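# Close both analyser doors and leave the grippers clear

## Task

Close both of the analyser's doors, then end with neither gripper holding anything and neither gripper in contact with either door.

## Robot and tools

ROBOT. Two arms, left_arm and right_arm. Each has six revolute joints (waist, shoulder, elbow, wrist pitch, wrist yaw, wrist roll) and a two-finger parallel gripper. One command number drives both fingers. In the scene frame the left_arm base sits at (-0.012, +0.306, 0) m and the right_arm base at (-0.033, -0.246, 0) m. Both bases are turned only slightly about z. Joint ranges in rad: waist -2.618 to 3.054, shoulder and elbow 0.000 to 3.142, wrist pitch and wrist yaw -1.571 to 1.571, wrist roll -2.094 to 2.094. An elbow cannot straighten fully. A wrist camera is mounted near each gripper and can bump into things.

FRAMES. The scene frame has its origin on the table top midway between the arms. +x points out over the table, +z points up, and left_arm is on the +y side. The words left and right are arm names, not image sides. Each gripper also has its own frame: its fingers point along its +z, and they open and close along its y. The reported hand position is the point between the finger pads, roughly 1 cm short of the tips. It can be somewhat wrong, more so when the arm reaches far.

ROW FORMAT. Both motion tools use one flat list of 14 numbers, each in [-1, 1]. The first 7 are for left_arm and the last 7 for right_arm, each as dx, dy, dz, rx, ry, rz, opening. The first six numbers are an offset in that gripper's own axes. 1.0 equals 0.6 m of translation or 180 degrees of turn, and rx, ry, rz together form one rotation vector. The offset is counted from the gripper's pose in the most recent result that showed it. If no result in this scene has shown it yet, or for the second and later calls in one reply, it is counted from where the gripper is when the call starts. Opening is absolute, not an offset: +1 is fully open (0.094 m) and -1 is closed. An arm that should stay put still needs numbers. Give it the offset back to its intended pose in the first call of a reply and zeros after that. Arms tend to finish a centimetre or more low, and repeated zeros let them sag further, so raise the aim if one still hangs low.

execute_actions. Argument "actions" is a list holding at most one item, plus an optional "pictures" boolean. An empty list sends nothing and returns the state with pictures. An action is {"rows": [...], "steps": n}: 1 to 15 rows, and steps from 4 to 15 (default 15), each step being 1/30 s. Row k is applied on step k, and the last row repeats if there are fewer rows than steps. Every row is an offset from the same reference pose, so rows do not add up. A wait is {"steps": n} with n up to 300, counted from the previous result, including your thinking time. Each step, the commanded pose is clipped to within 70 mm and 16 degrees of the measured pose, so a distant goal may take several actions. When the arm cannot reach both, position is favoured over orientation. A result is taken 4 steps before an action ends, and those last steps run while you reply.

move. Argument "target" is one 14-number row as above. Optional "speed" is the top path speed in m/s, from 0.002 to 0.5 (default 0.25); turning is capped at twice that value in rad/s. Each gripper follows a straight path to its target, and both paths finish together. A path lasts 0.5 to 10 s and is cut off at 10 s. The opening is sent when the move begins. There is no obstacle avoidance, and grippers may lag, stray or overshoot the speed, most of all near full reach. The result adds a "move:" line. It gives the ending (done, off_target, moving, held or fault), which limits acted (paced: the pose was clipped; held: a check blocked some steps, after which the arm may lurch fast), and each gripper's remaining distance to its target.

wait. Argument "seconds", from 0 to 10. Nothing new is sent while it runs.

zoom_image. Arguments "camera" (cam_head_left, cam_head_right, cam_left_wrist or cam_right_wrist; each image is 504x504) and "region" [x0, y0, x1, y1] in pixels, with the origin at the top-left and at most 504 by 504. It returns a closer look at that camera's latest image.

read_manual. Optional "section" ("licences"). It only returns licence text.

finished_scene. Argument "scene", an integer. This cannot be undone, so call it only once both doors are shut, both grippers are empty and both are clear of the doors.

RESULT LINES. The state line gives each gripper's position (m) and quat_wxyz in the scene frame. grip_measured is the measured finger gap on the command scale, and each gripper may read up to about 1 mm off. To hold something, command about 0.03 below grip_measured. "pose unreachable" means the clearance check altered or blocked a command for the arm it names. HELD marks steps that were not sent. "Hand target" shows where the controller is currently driving each gripper. FAULT, MOTOR HOT (75 °C) and OVER-TEMPERATURE FAULT lines report stops. At 90 °C an arm halts for 10 s, and at 100 °C it goes limp and falls, so avoid long loaded holds.

CAUTIONS. Close the doors with slow, gentle pushes. Hitting harder or aiming far beyond the contact point presses harder, and slamming or hard impacts are penalised. An arm blocked by an object keeps pushing until it gets a new command. Do not let the arms collide or press on each other, and do not knock anything off the table. Brief outside tugs or pushes may happen.

Each tool is called after ">>>" as a command line: name --argument value for each argument, lists and objects as JSON in quotes; but a table of rows of numbers goes row by row, as --pt "numbers of a row", without its own name.

## Session

>>> execute_actions --actions '[]'

Scene clock: 0.00 s of 4800.00 s.
left_arm: end_effector_position=(+0.0200, +0.0733, +0.1084) grip_measured=+1.000 end_effector_quat_wxyz=(-0.088, +0.299, +0.942, -0.122) | right_arm: end_effector_position=(+0.1294, -0.5567, +0.2546) grip_measured=+1.000 end_effector_quat_wxyz=(-0.037, -0.119, +0.965, -0.232)
Joint positions: left_arm=[-1.265  1.333  0.987 -1.135  0.29  -0.62   0.094] | right_arm=[-0.994  1.58   1.729 -1.333  0.283 -1.251  0.094]
Joint velocities: left_arm=[ 0.002 -0.007 -0.027 -0.037 -0.125 -0.022  0.   ] | right_arm=[-0.012 -0.002  0.002  0.022 -0.022  0.051  0.   ]
Hand target (left_arm): +0.021, +0.071, +0.112; -0.082, +0.302, +0.941, -0.129
Hand target (right_arm): +0.128, -0.555, +0.255; -0.038, -0.119, +0.965, -0.230

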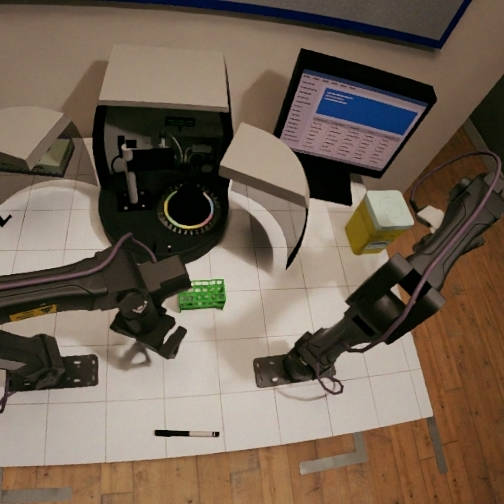

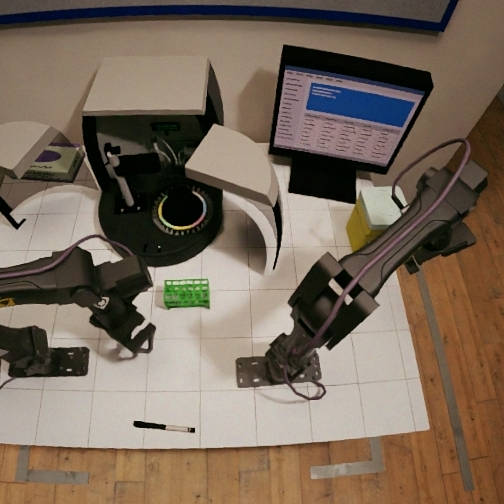

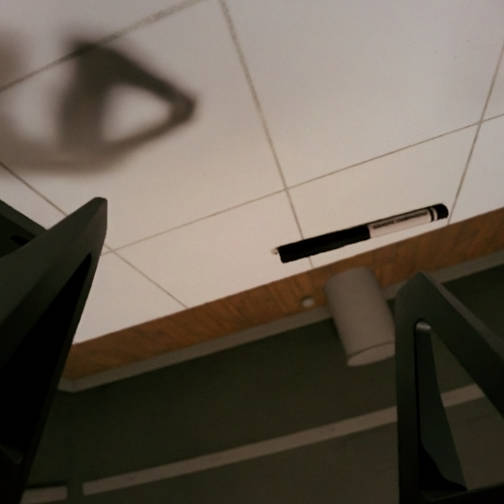

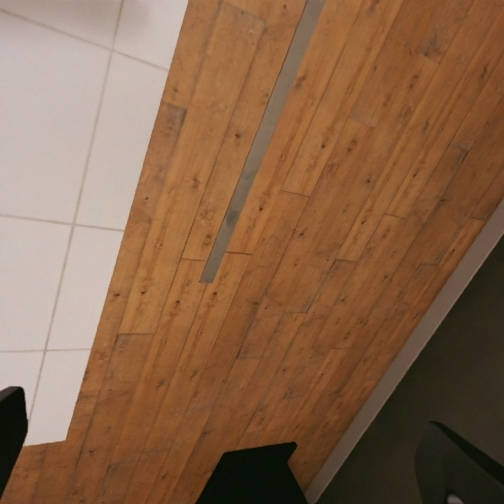

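>>> move --target '[-0.238,-0.043,-0.10,-0.099,0.013,0.287,1,-0.361,0.216,-0.215,-0.162,-0.409,0.028,-1]' --speed 0.4

>>> move --target '[0,0,0.09,0,0,0,1,0,0,0,0,0,0,-1]' --speed 0.15

Scene clock: 3.43 s of 4800.00 s.
left_arm: end_effector_position=(+0.1282, -0.0135, +0.1560) grip_measured=+1.000 end_effector_quat_wxyz=(-0.011, +0.691, +0.723, -0.002) | right_arm: end_effector_position=(+0.3147, -0.3514, +0.2834) grip_measured=-0.984 end_effector_quat_wxyz=(+0.523, -0.178, +0.827, +0.103)
Joint positions: left_arm=[-1.199  1.896  1.797 -1.49   0.011  0.369  0.094] | right_arm=[-0.749  1.358  1.259 -0.727 -0.941 -0.737  0.001]
Joint velocities: left_arm=[-0.007  0.007  0.012 -0.022 -0.066 -0.022  0.   ] | right_arm=[-0.017 -0.007 -0.017  0.022  0.081  0.022  0.001]
Hand target (left_arm): +0.136, -0.018, +0.160; -0.000, +0.690, +0.724, +0.000
Hand target (right_arm): +0.311, -0.342, +0.286; +0.527, -0.184, +0.822, +0.111
Off the commanded pose (left_arm): 0.010 m, 1 deg.
Off the commanded pose (right_arm): 0.013 m, 2 deg.
Kept back: nothing.
move: off_target (right_arm)

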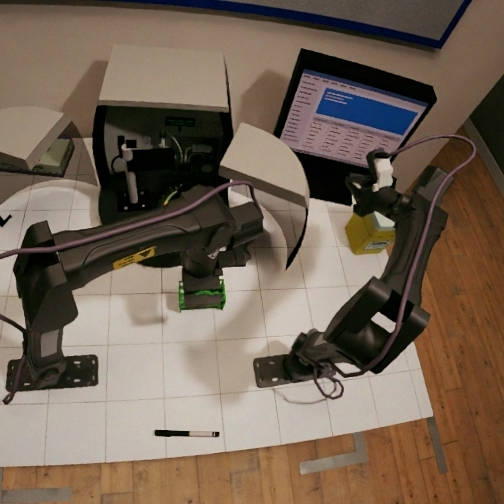

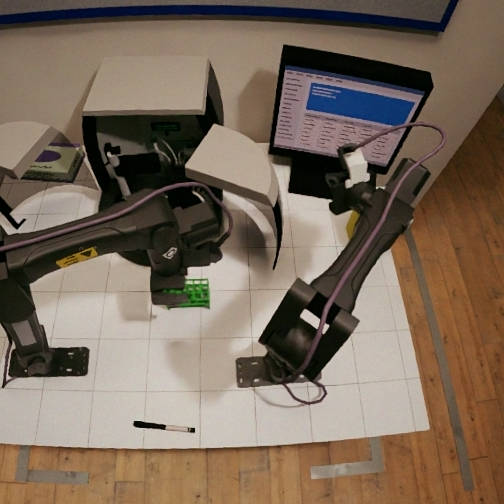

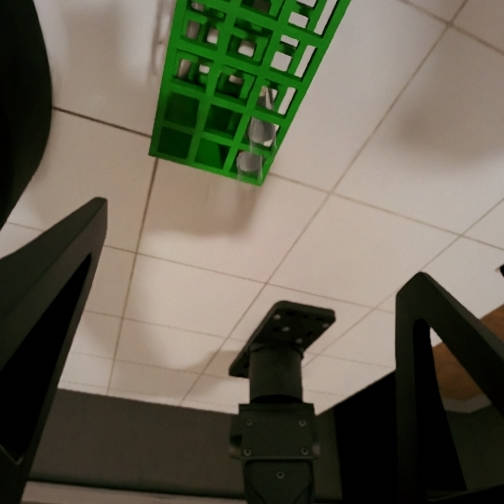

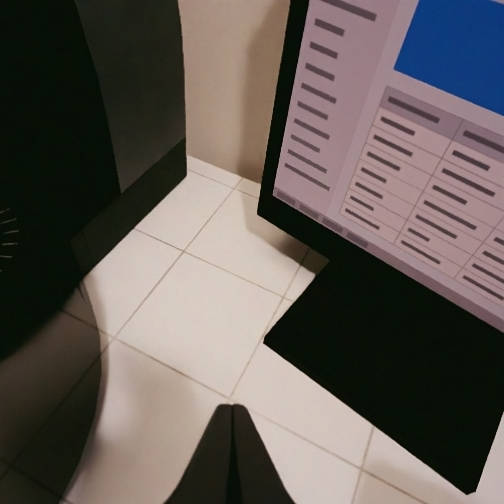

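Scene clock: 4.47 s of 4800.00 s.
left_arm: end_effector_position=(+0.1282, -0.0134, +0.1033) grip_measured=+1.000 end_effector_quat_wxyz=(-0.015, +0.691, +0.723, -0.000) | right_arm: end_effector_position=(+0.3147, -0.3514, +0.2834) grip_measured=-0.984 end_effector_quat_wxyz=(+0.523, -0.178, +0.827, +0.103)
Joint positions: left_arm=[-1.199  1.896  1.587 -1.289  0.011  0.369  0.094] | right_arm=[-0.749  1.358  1.259 -0.727 -0.941 -0.737  0.001]
Joint velocities: left_arm=[ 0.002 -0.007 -0.017  0.022 -0.022 -0.051  0.   ] | right_arm=[ 0.012  0.002 -0.007  0.037 -0.022  0.022  0.   ]
Hand target (left_arm): +0.128, -0.014, +0.102; -0.011, +0.691, +0.723, -0.002
Hand target (right_arm): +0.315, -0.351, +0.283; +0.522, -0.178, +0.827, +0.103
Off the commanded pose (left_arm): 0.002 m, 0 deg.
Off the commanded pose (right_arm): 0.000 m, 0 deg.
Kept back: nothing.
move: done

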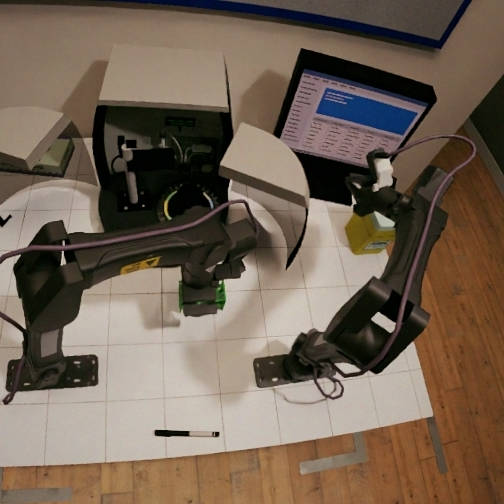

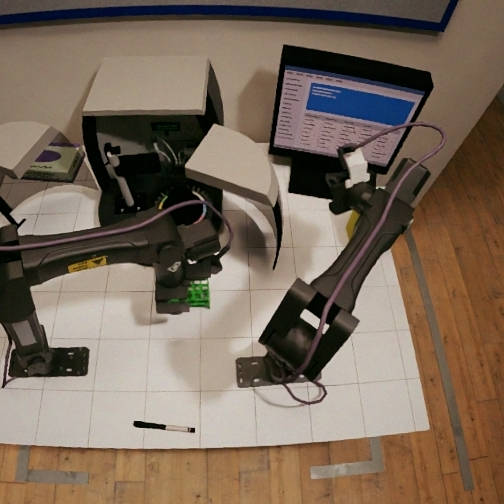

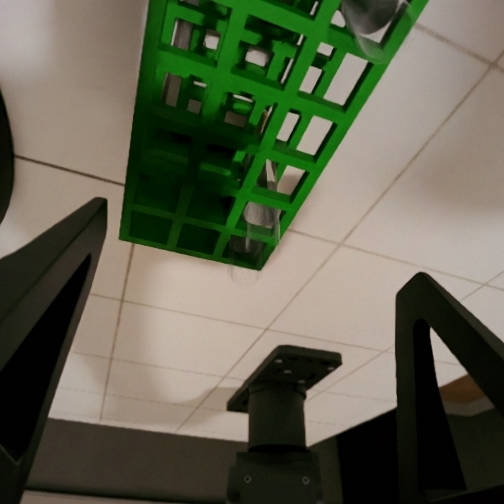

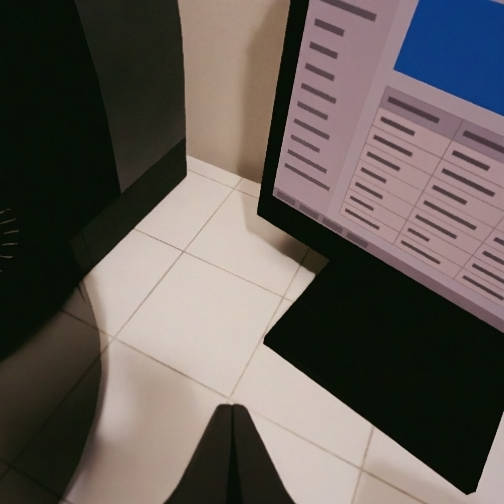

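>>> move --target '[-0.03,0.028,0.068,0,0,0,1,0,0,0,0,0,0,-1]' --speed 0.1

Scene clock: 5.63 s of 4800.00 s.
left_arm: end_effector_position=(+0.1430, -0.0324, +0.0682) grip_measured=+1.000 end_effector_quat_wxyz=(-0.012, +0.691, +0.723, -0.001) | right_arm: end_effector_position=(+0.3147, -0.3514, +0.2834) grip_measured=-0.984 end_effector_quat_wxyz=(+0.523, -0.178, +0.827, +0.103)
Joint positions: left_arm=[-1.183  1.997  1.587 -1.182  0.011  0.385  0.094] | right_arm=[-0.749  1.358  1.259 -0.727 -0.941 -0.737  0.001]
Joint velocities: left_arm=[-0.007 -0.012 -0.002 -0.022 -0.037 -0.037  0.   ] | right_arm=[ 0.007 -0.012 -0.007 -0.095  0.051 -0.037  0.001]
Hand target (left_arm): +0.145, -0.030, +0.062; -0.015, +0.691, +0.723, -0.000
Hand target (right_arm): +0.315, -0.351, +0.283; +0.523, -0.178, +0.827, +0.103
Off the commanded pose (left_arm): 0.007 m, 0 deg.
Off the commanded pose (right_arm): 0.000 m, 0 deg.
Kept back: nothing.
move: done

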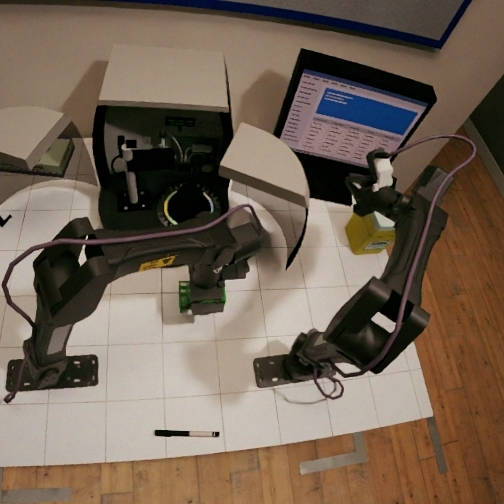

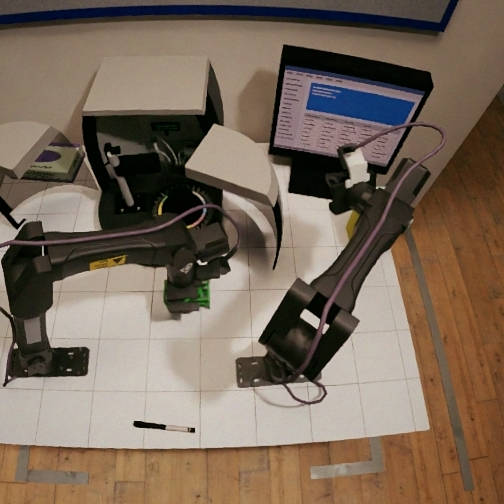

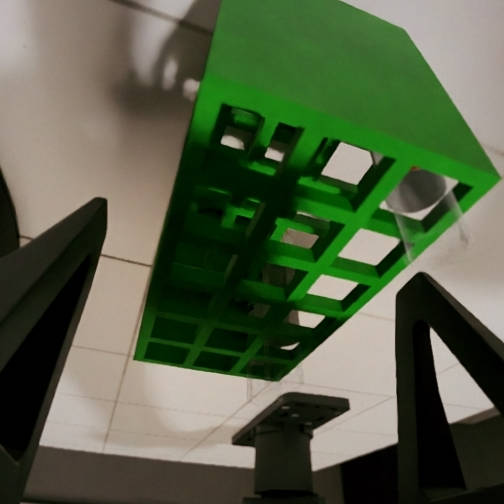

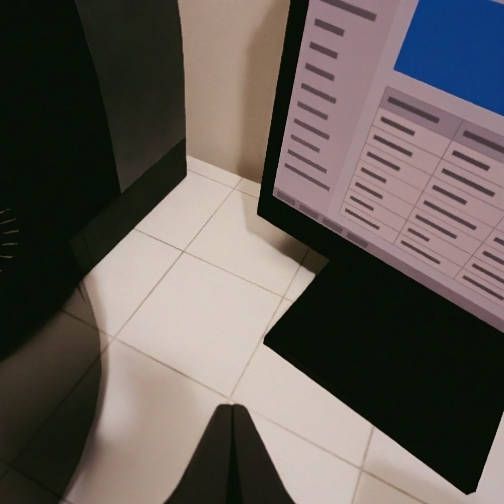

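>>> move --target '[0,-0.005,0.035,0,0,0,1,0,0,0,0,0,0,-1]' --speed 0.1

>>> execute_actions --actions '[{"rows":[[0,0,0,0,0,0,0.085,0,0,0,0,0,0,-1]],"steps":12}]'

>>> move --target '[0.03,-0.16,-0.008,0,0,0,0.085,0,0.107,0.052,0,0,0,-1]' --speed 0.12

Scene clock: 6.77 s of 4800.00 s.
left_arm: end_effector_position=(+0.1432, -0.0328, +0.0554) grip_measured=+1.000 end_effector_quat_wxyz=(-0.006, +0.691, +0.723, -0.004) | right_arm: end_effector_position=(+0.3147, -0.3514, +0.2834) grip_measured=-0.984 end_effector_quat_wxyz=(+0.523, -0.178, +0.827, +0.103)
Joint positions: left_arm=[-1.183  1.997  1.536 -1.119  0.011  0.385  0.094] | right_arm=[-0.749  1.358  1.259 -0.727 -0.941 -0.737  0.001]
Joint velocities: left_arm=[ 0.002  0.007 -0.007  0.051 -0.022 -0.037  0.   ] | right_arm=[-0.012  0.012 -0.007  0.051  0.081 -0.022 -0.   ]
Hand target (left_arm): +0.140, -0.032, +0.047; -0.012, +0.691, +0.723, -0.001
Hand target (right_arm): +0.315, -0.351, +0.283; +0.523, -0.178, +0.827, +0.103
Off the commanded pose (left_arm): 0.009 m, 1 deg.
Off the commanded pose (right_arm): 0.000 m, 0 deg.
Kept back: nothing.
move: done

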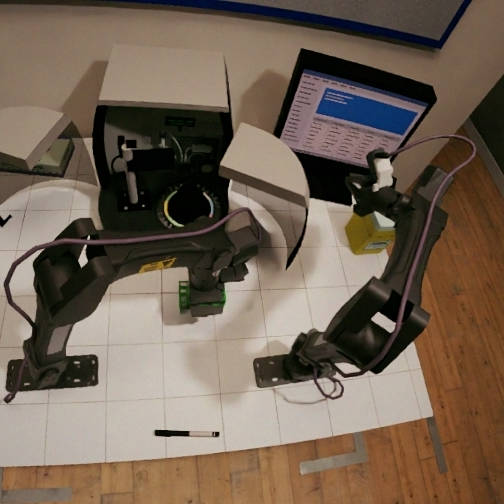

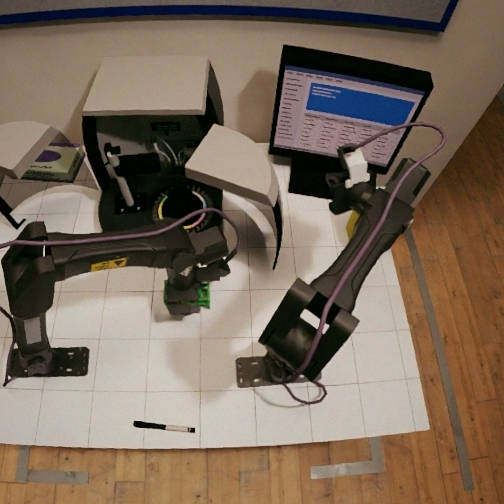

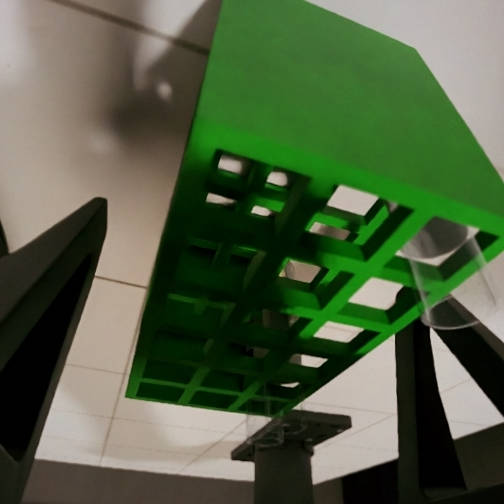

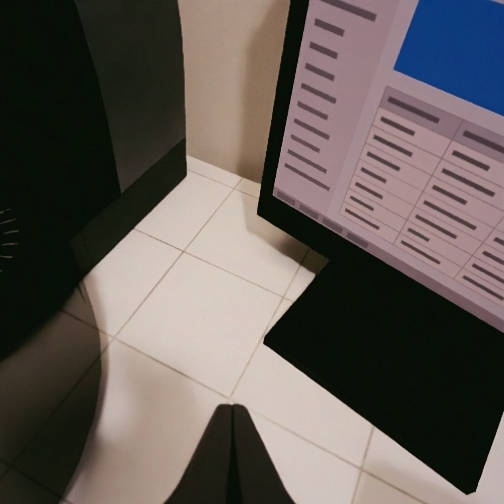

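Scene clock: 7.03 s of 4800.00 s.
left_arm: end_effector_position=(+0.1432, -0.0328, +0.0554) grip_measured=+0.100 end_effector_quat_wxyz=(-0.006, +0.691, +0.723, -0.004) | right_arm: end_effector_position=(+0.3147, -0.3514, +0.2834) grip_measured=-0.984 end_effector_quat_wxyz=(+0.523, -0.178, +0.827, +0.103)
Joint positions: left_arm=[-1.183  1.997  1.536 -1.119  0.011  0.385  0.052] | right_arm=[-0.749  1.358  1.259 -0.727 -0.941 -0.737  0.001]
Joint velocities: left_arm=[-0.007  0.007  0.012 -0.007 -0.022  0.037 -0.   ] | right_arm=[ 0.002 -0.012 -0.002  0.007  0.007  0.037 -0.   ]
Steps of this call (steps 1 to 8: the first 8 steps of this action). Readings (end_effector_position):
1: left_arm (+0.1432, -0.0328, +0.0554) | right_arm (+0.3147, -0.3514, +0.2834)
2: left_arm (+0.1432, -0.0328, +0.0554) | right_arm (+0.3147, -0.3514, +0.2834)
4: left_arm (+0.1432, -0.0328, +0.0554) | right_arm (+0.3147, -0.3514, +0.2834)
8: the state above

Scene clock: 8.60 s of 4800.00 s.
left_arm: end_effector_position=(+0.0492, -0.0224, +0.0553) grip_measured=+0.100 end_effector_quat_wxyz=(-0.013, +0.693, +0.721, +0.006) | right_arm: end_effector_position=(+0.3201, -0.2861, +0.2703) grip_measured=-0.984 end_effector_quat_wxyz=(+0.521, -0.178, +0.828, +0.104)
Joint positions: left_arm=[-1.431  1.872  1.362 -1.089  0.005  0.144  0.052] | right_arm=[-0.515  1.196  1.06  -0.514 -0.766 -0.5    0.001]
Joint velocities: left_arm=[-0.002  0.002 -0.012 -0.037 -0.007 -0.066 -0.001] | right_arm=[-0.012  0.002 -0.002  0.051  0.022  0.037 -0.001]
Hand target (left_arm): +0.047, -0.020, +0.061; -0.007, +0.691, +0.723, -0.003
Hand target (right_arm): +0.315, -0.281, +0.269; +0.522, -0.179, +0.828, +0.104
Off your previous action's commanded pose (left_arm): 0.000 m, 0 deg at its last step (step 4 of this call).
Off your previous action's commanded pose (right_arm): 0.000 m, 0 deg at its last step (step 4 of this call).
Off the commanded pose (left_arm): 0.008 m, 1 deg.
Off the commanded pose (right_arm): 0.007 m, 0 deg.
Kept back: nothing.
move: done

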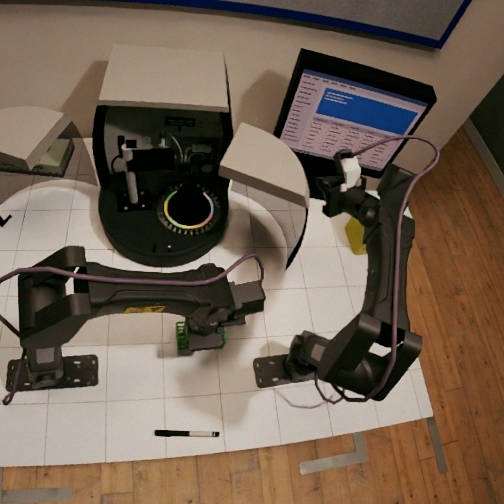

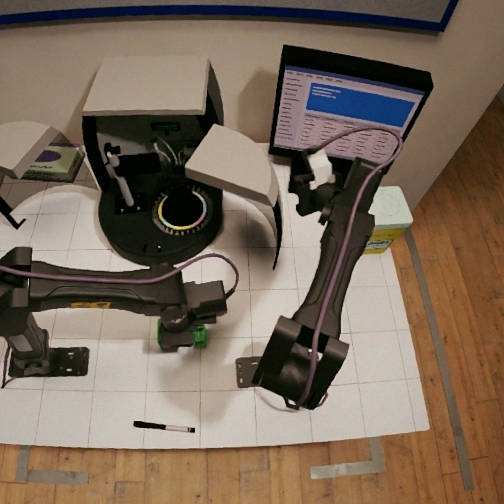

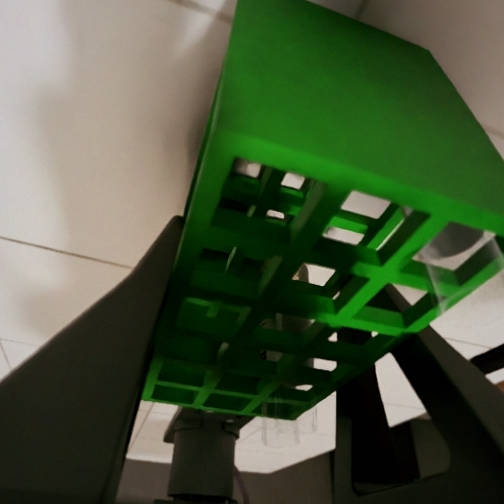

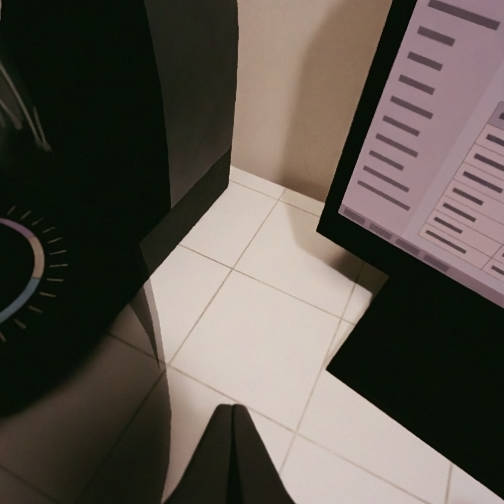

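>>> execute_actions --actions '[{"rows":[[0,0,0,0,0,0,1,0,0,0,0,0,0,-1]],"steps":6}]'

>>> move --target '[0,0,-0.16,0,0,0,1,0,0,0,0,0,0,-1]'

>>> move --target '[0.34,0.31,-0.47,0.162,-0.493,-0.693,-1,-0.038,0.267,0.072,-0.06,0,-0.029,-1]' --speed 0.5

Scene clock: 9.20 s of 4800.00 s.
left_arm: end_effector_position=(+0.0492, -0.0225, +0.0553) grip_measured=+0.560 end_effector_quat_wxyz=(-0.013, +0.693, +0.721, +0.006) | right_arm: end_effector_position=(+0.3203, -0.2866, +0.2704) grip_measured=-0.984 end_effector_quat_wxyz=(+0.521, -0.177, +0.829, +0.103)
Joint positions: left_arm=[-1.431  1.872  1.362 -1.088  0.006  0.142  0.073] | right_arm=[-0.515  1.196  1.06  -0.512 -0.764 -0.498  0.001]
Joint velocities: left_arm=[-0.002 -0.002  0.002  0.022  0.022 -0.007  0.421] | right_arm=[-0.012 -0.027 -0.027 -0.007  0.007 -0.007  0.001]
Steps of this call (steps 1 to 16: nothing new was sent; steps 17 to 18: the first 2 steps of this action). Readings (end_effector_position):
17: left_arm (+0.0492, -0.0225, +0.0553) | right_arm (+0.3203, -0.2866, +0.2704)
18: the state above

Scene clock: 10.63 s of 4800.00 s.
left_arm: end_effector_position=(+0.0484, -0.0183, +0.1399) grip_measured=+0.998 end_effector_quat_wxyz=(-0.028, +0.692, +0.721, +0.017) | right_arm: end_effector_position=(+0.3203, -0.2866, +0.2704) grip_measured=-0.984 end_effector_quat_wxyz=(+0.521, -0.177, +0.829, +0.103)
Joint positions: left_arm=[-1.431  1.858  1.682 -1.459  0.006  0.142  0.094] | right_arm=[-0.515  1.196  1.06  -0.512 -0.764 -0.498  0.001]
Joint velocities: left_arm=[-0.007 -0.027  0.012  0.051 -0.037  0.037 -0.001] | right_arm=[ 0.007 -0.012 -0.012  0.037 -0.037 -0.022 -0.   ]
Hand target (left_arm): +0.050, -0.023, +0.151; -0.013, +0.693, +0.721, +0.006
Hand target (right_arm): +0.320, -0.287, +0.270; +0.521, -0.177, +0.829, +0.103
Off your previous action's commanded pose (left_arm): 0.000 m, 0 deg at its last step (step 4 of this call).
Off your previous action's commanded pose (right_arm): 0.001 m, 0 deg at its last step (step 4 of this call).
Off the commanded pose (left_arm): 0.013 m, 2 deg.
Off the commanded pose (right_arm): 0.000 m, 0 deg.
Kept back: nothing.
move: off_target (left_arm)

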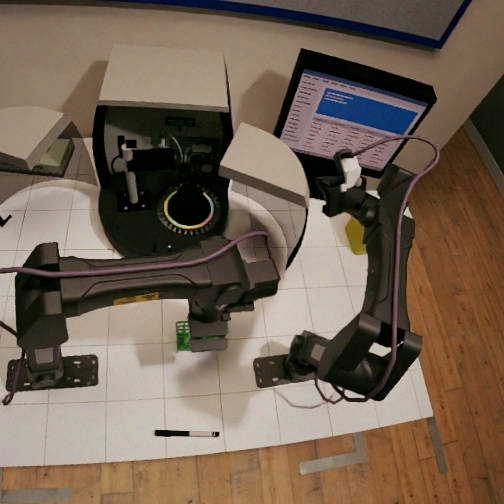

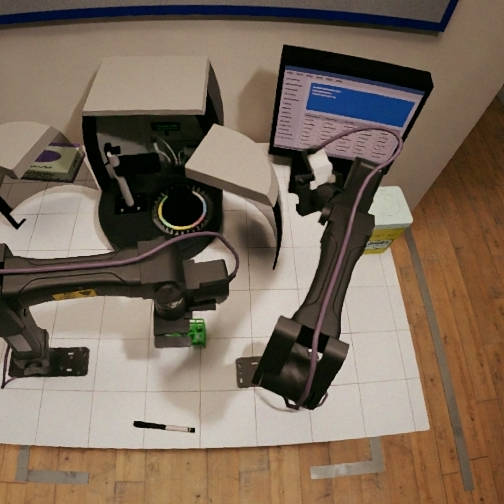

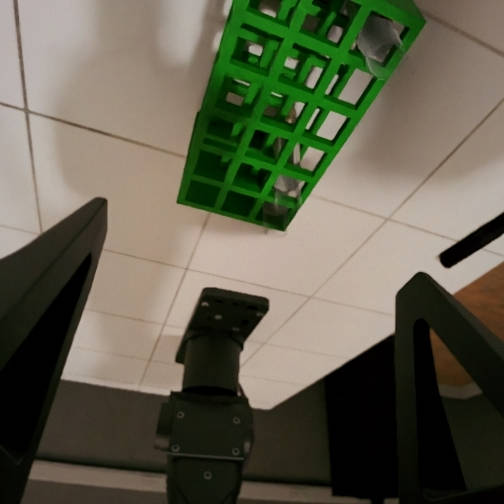

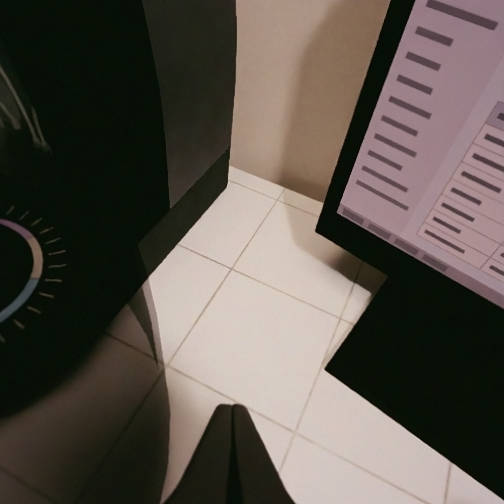

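Scene clock: 14.13 s of 4800.00 s.
left_arm: end_effector_position=(+0.2239, +0.1769, +0.4178) grip_measured=-0.998 end_effector_quat_wxyz=(+0.278, -0.417, +0.718, -0.483) | right_arm: end_effector_position=(+0.3091, -0.1245, +0.2752) grip_measured=-0.984 end_effector_quat_wxyz=(+0.508, -0.258, +0.807, +0.153)
Joint positions: left_arm=[-0.524  0.934  1.495 -0.949  0.038 -1.559  0.   ] | right_arm=[ 0.099  1.098  0.989 -0.386 -0.409 -0.229  0.001]
Joint velocities: left_arm=[-0.007 -0.007  0.017 -0.007  0.022  0.022 -0.   ] | right_arm=[-0.007 -0.002  0.002  0.037 -0.007 -0.022 -0.001]
Hand target (left_arm): +0.225, +0.177, +0.430; +0.288, -0.413, +0.711, -0.490
Hand target (right_arm): +0.303, -0.120, +0.272; +0.506, -0.262, +0.806, +0.160
Off the commanded pose (left_arm): 0.016 m, 1 deg.
Off the commanded pose (right_arm): 0.011 m, 1 deg.
Kept back: nothing.
move: off_target (left_arm, right_arm)

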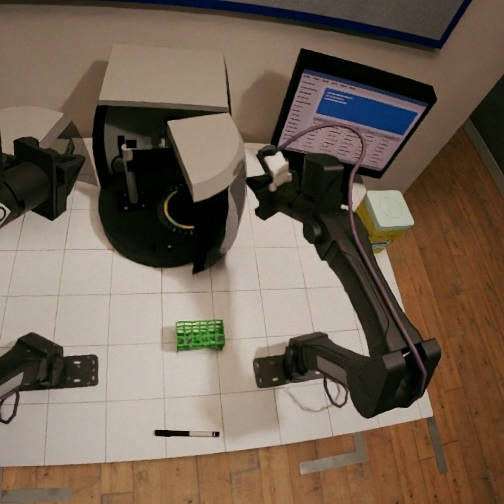

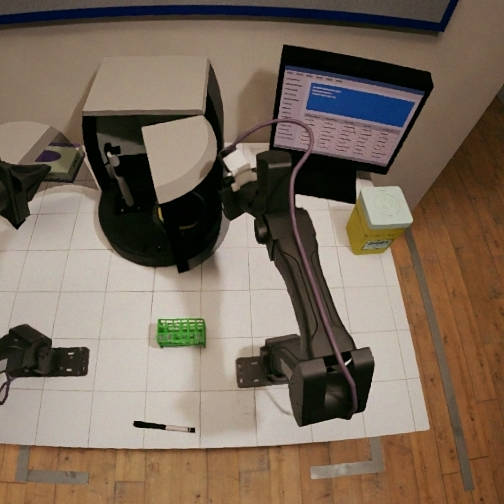

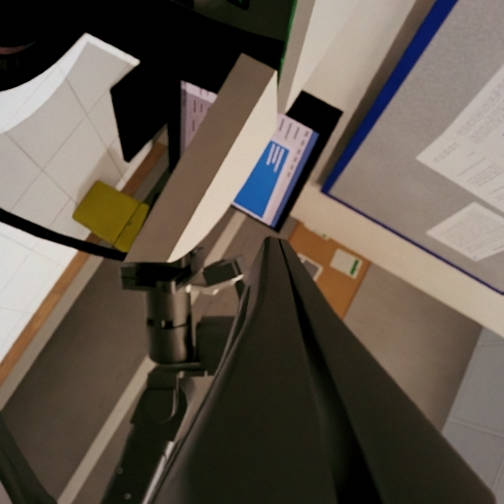

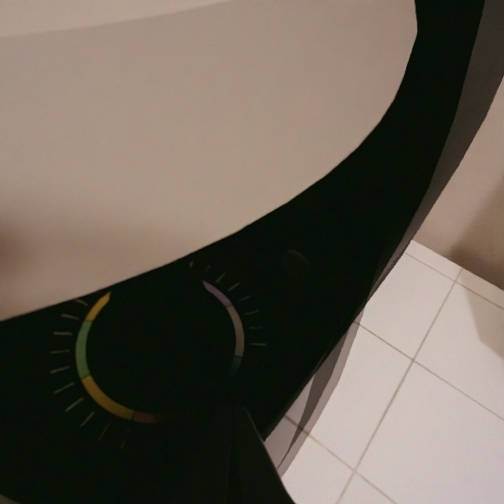

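>>> move --target '[-0.615,0.10,-0.155,0,-0.077,-0.032,-1,0,0,0,0,0,0,-1]' --speed 0.4

>>> move --target '[-0.01,0.09,0.228,0,0,0,-1,0,0,0,0,0,0,-1]' --speed 0.2

Scene clock: 16.30 s of 4800.00 s.
left_arm: end_effector_position=(+0.3096, +0.5444, +0.3899) grip_measured=-0.998 end_effector_quat_wxyz=(+0.333, -0.520, +0.654, -0.437) | right_arm: end_effector_position=(+0.3091, -0.1246, +0.2752) grip_measured=-0.984 end_effector_quat_wxyz=(+0.508, -0.257, +0.808, +0.153)
Joint positions: left_arm=[ 0.997  1.784  2.145 -1.355  1.079 -0.657  0.   ] | right_arm=[ 0.099  1.098  0.989 -0.386 -0.409 -0.228  0.001]
Joint velocities: left_arm=[-0.002 -0.012 -0.007 -0.037  0.037  0.007 -0.   ] | right_arm=[ 0.012  0.002 -0.002 -0.037  0.007 -0.037  0.001]
Hand target (left_arm): +0.312, +0.547, +0.394; +0.339, -0.508, +0.657, -0.443
Hand target (right_arm): +0.309, -0.125, +0.275; +0.508, -0.258, +0.807, +0.153
Off the commanded pose (left_arm): 0.010 m, 2 deg.
Off the commanded pose (right_arm): 0.000 m, 0 deg.
Kept back: nothing.
move: done

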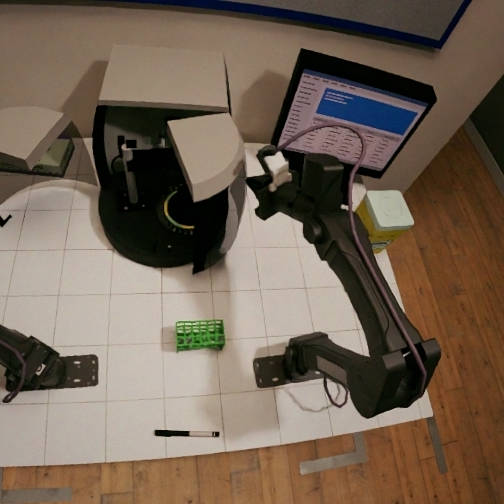

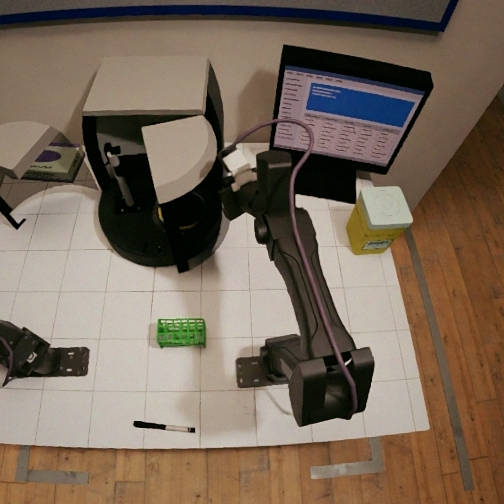

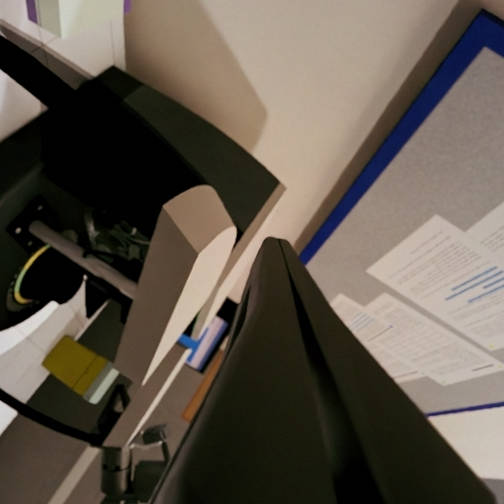

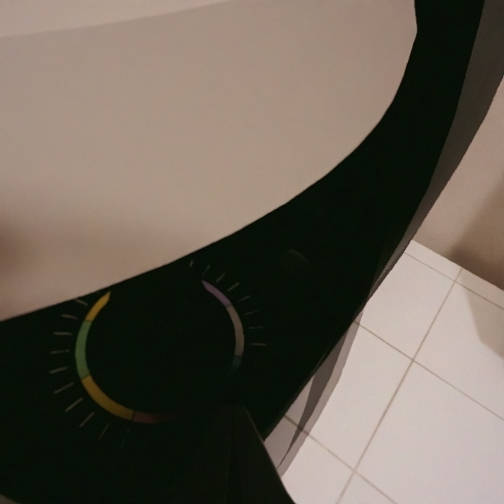

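Scene clock: 17.80 s of 4800.00 s.
left_arm: end_effector_position=(+0.4149, +0.5290, +0.2756) grip_measured=-0.998 end_effector_quat_wxyz=(+0.317, -0.529, +0.652, -0.441) | right_arm: end_effector_position=(+0.3091, -0.1246, +0.2752) grip_measured=-0.984 end_effector_quat_wxyz=(+0.508, -0.257, +0.808, +0.153)
Joint positions: left_arm=[ 0.732  1.777  1.61  -0.559  0.905 -1.019  0.   ] | right_arm=[ 0.099  1.098  0.989 -0.386 -0.409 -0.228  0.001]
Joint velocities: left_arm=[ 0.007  0.002 -0.007 -0.051  0.066  0.022  0.   ] | right_arm=[ 0.012 -0.002 -0.002 -0.007 -0.007 -0.066 -0.001]
Hand target (left_arm): +0.412, +0.525, +0.286; +0.332, -0.520, +0.654, -0.437
Hand target (right_arm): +0.309, -0.125, +0.275; +0.508, -0.257, +0.808, +0.153
Off the commanded pose (left_arm): 0.012 m, 2 deg.
Off the commanded pose (right_arm): 0.000 m, 0 deg.
Kept back: nothing.
move: off_target (left_arm)

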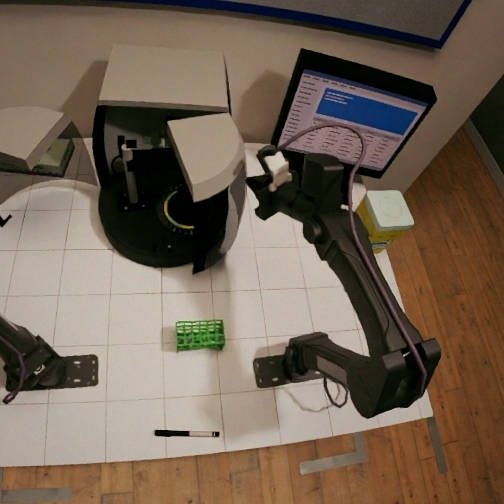

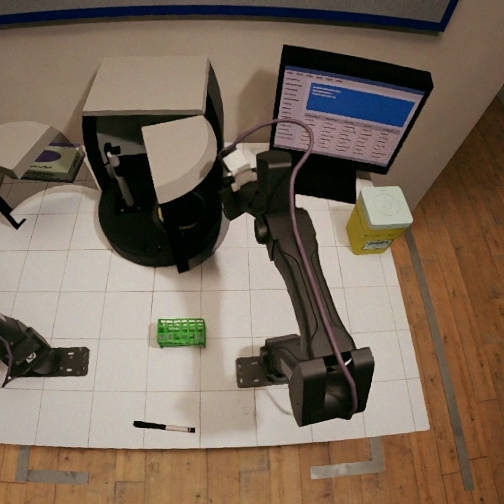

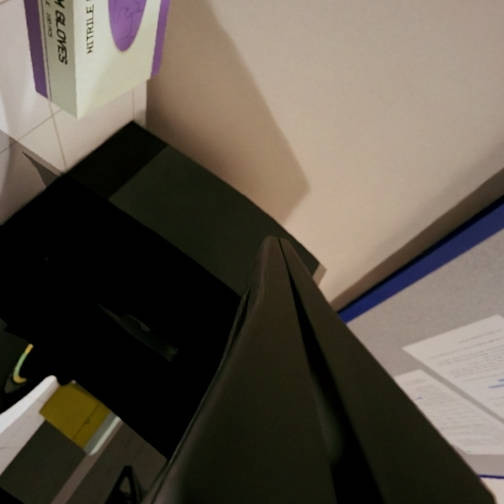

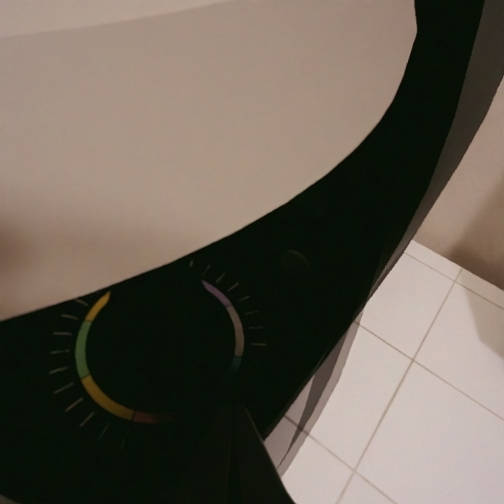

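>>> move --target '[0.136,-0.025,0.035,0,0.126,0.057,-1,0,0,0,0,0,0,-1]' --speed 0.15

Scene clock: 20.13 s of 4800.00 s.
left_arm: end_effector_position=(+0.4160, +0.4545, +0.2782) grip_measured=-0.998 end_effector_quat_wxyz=(+0.227, -0.392, +0.742, -0.494) | right_arm: end_effector_position=(+0.3091, -0.1246, +0.2752) grip_measured=-0.984 end_effector_quat_wxyz=(+0.508, -0.257, +0.808, +0.153)
Joint positions: left_arm=[ 0.646  1.91   1.853 -1.046  1.096 -0.572  0.   ] | right_arm=[ 0.099  1.098  0.989 -0.386 -0.409 -0.228  0.001]
Joint velocities: left_arm=[-0.007 -0.007  0.002 -0.037 -0.007  0.022  0.001] | right_arm=[ 0.002  0.017  0.002  0.022 -0.022 -0.037 -0.001]
Hand target (left_arm): +0.420, +0.444, +0.286; +0.224, -0.373, +0.744, -0.508
Hand target (right_arm): +0.309, -0.125, +0.275; +0.508, -0.257, +0.808, +0.153
Off the commanded pose (left_arm): 0.013 m, 3 deg.
Off the commanded pose (right_arm): 0.000 m, 0 deg.
Kept back: nothing.
move: off_target (left_arm)

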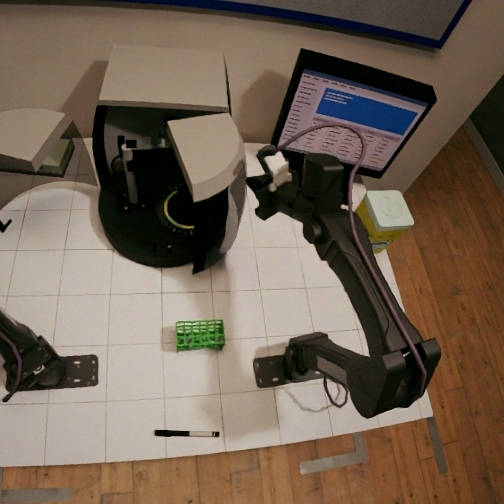

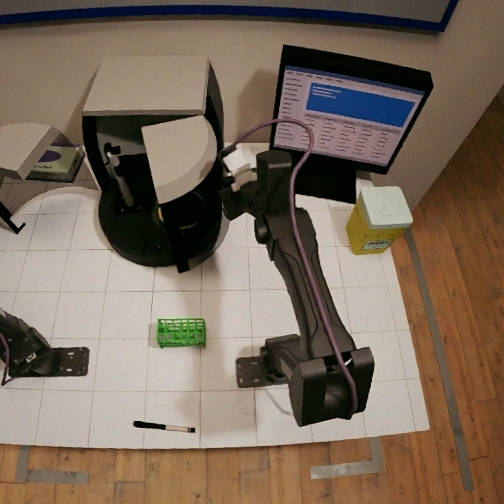

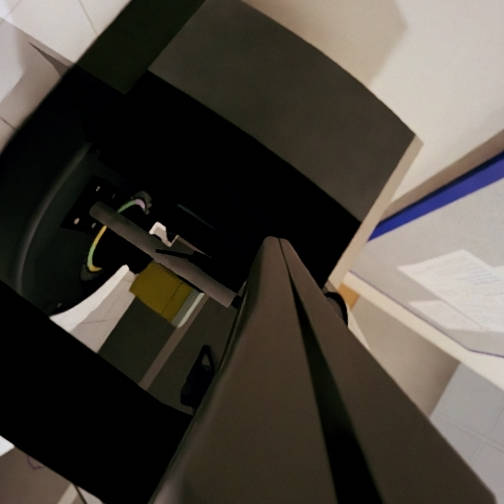

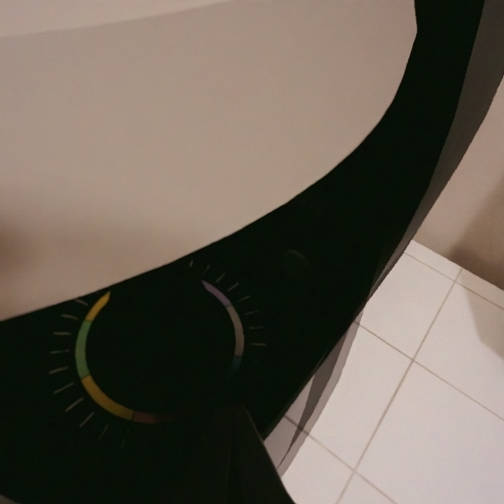

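>>> move --target '[0.172,0.02,-0.047,0,0,0,-1,0,0,0,0,0,0,-1]' --speed 0.1

Scene clock: 21.80 s of 4800.00 s.
left_arm: end_effector_position=(+0.3388, +0.3938, +0.2802) grip_measured=-0.998 end_effector_quat_wxyz=(+0.223, -0.398, +0.743, -0.490) | right_arm: end_effector_position=(+0.3091, -0.1246, +0.2752) grip_measured=-0.984 end_effector_quat_wxyz=(+0.508, -0.257, +0.808, +0.153)
Joint positions: left_arm=[ 0.65   1.529  1.432 -1.023  1.084 -0.566  0.   ] | right_arm=[ 0.099  1.098  0.989 -0.386 -0.409 -0.228  0.001]
Joint velocities: left_arm=[-0.002 -0.007 -0.002 -0.037 -0.007  0.022 -0.001] | right_arm=[ 0.007  0.002 -0.002 -0.066 -0.066  0.066 -0.   ]
Hand target (left_arm): +0.331, +0.389, +0.284; +0.228, -0.392, +0.742, -0.494
Hand target (right_arm): +0.309, -0.125, +0.275; +0.508, -0.257, +0.808, +0.153
Off the commanded pose (left_arm): 0.010 m, 1 deg.
Off the commanded pose (right_arm): 0.000 m, 0 deg.
Kept back: nothing.
move: done

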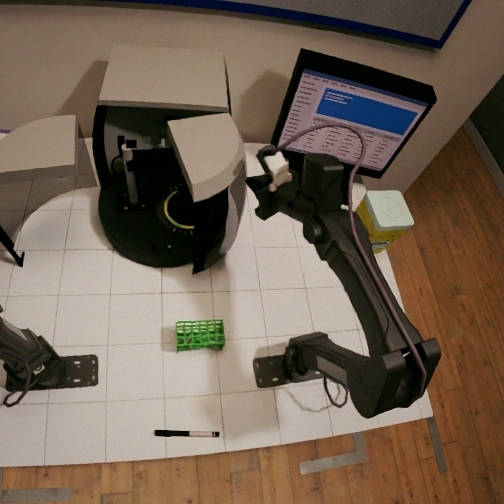

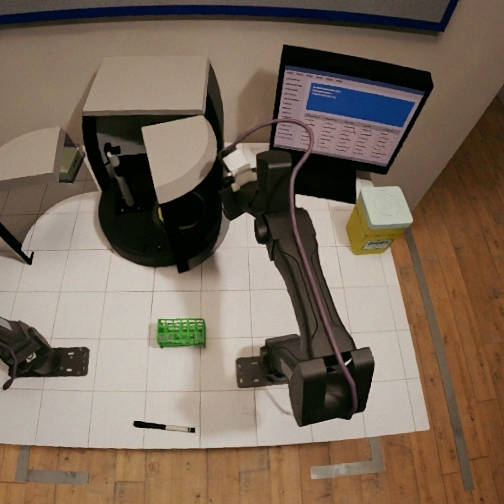

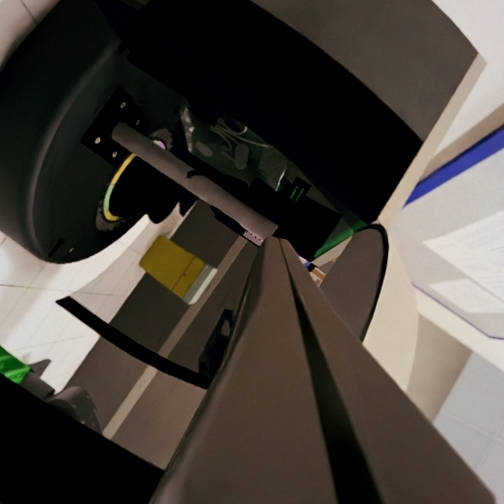

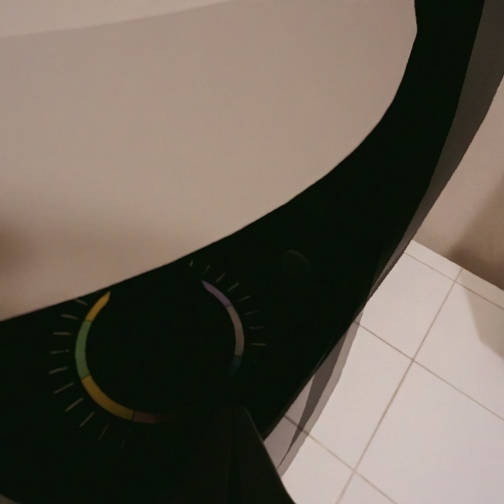

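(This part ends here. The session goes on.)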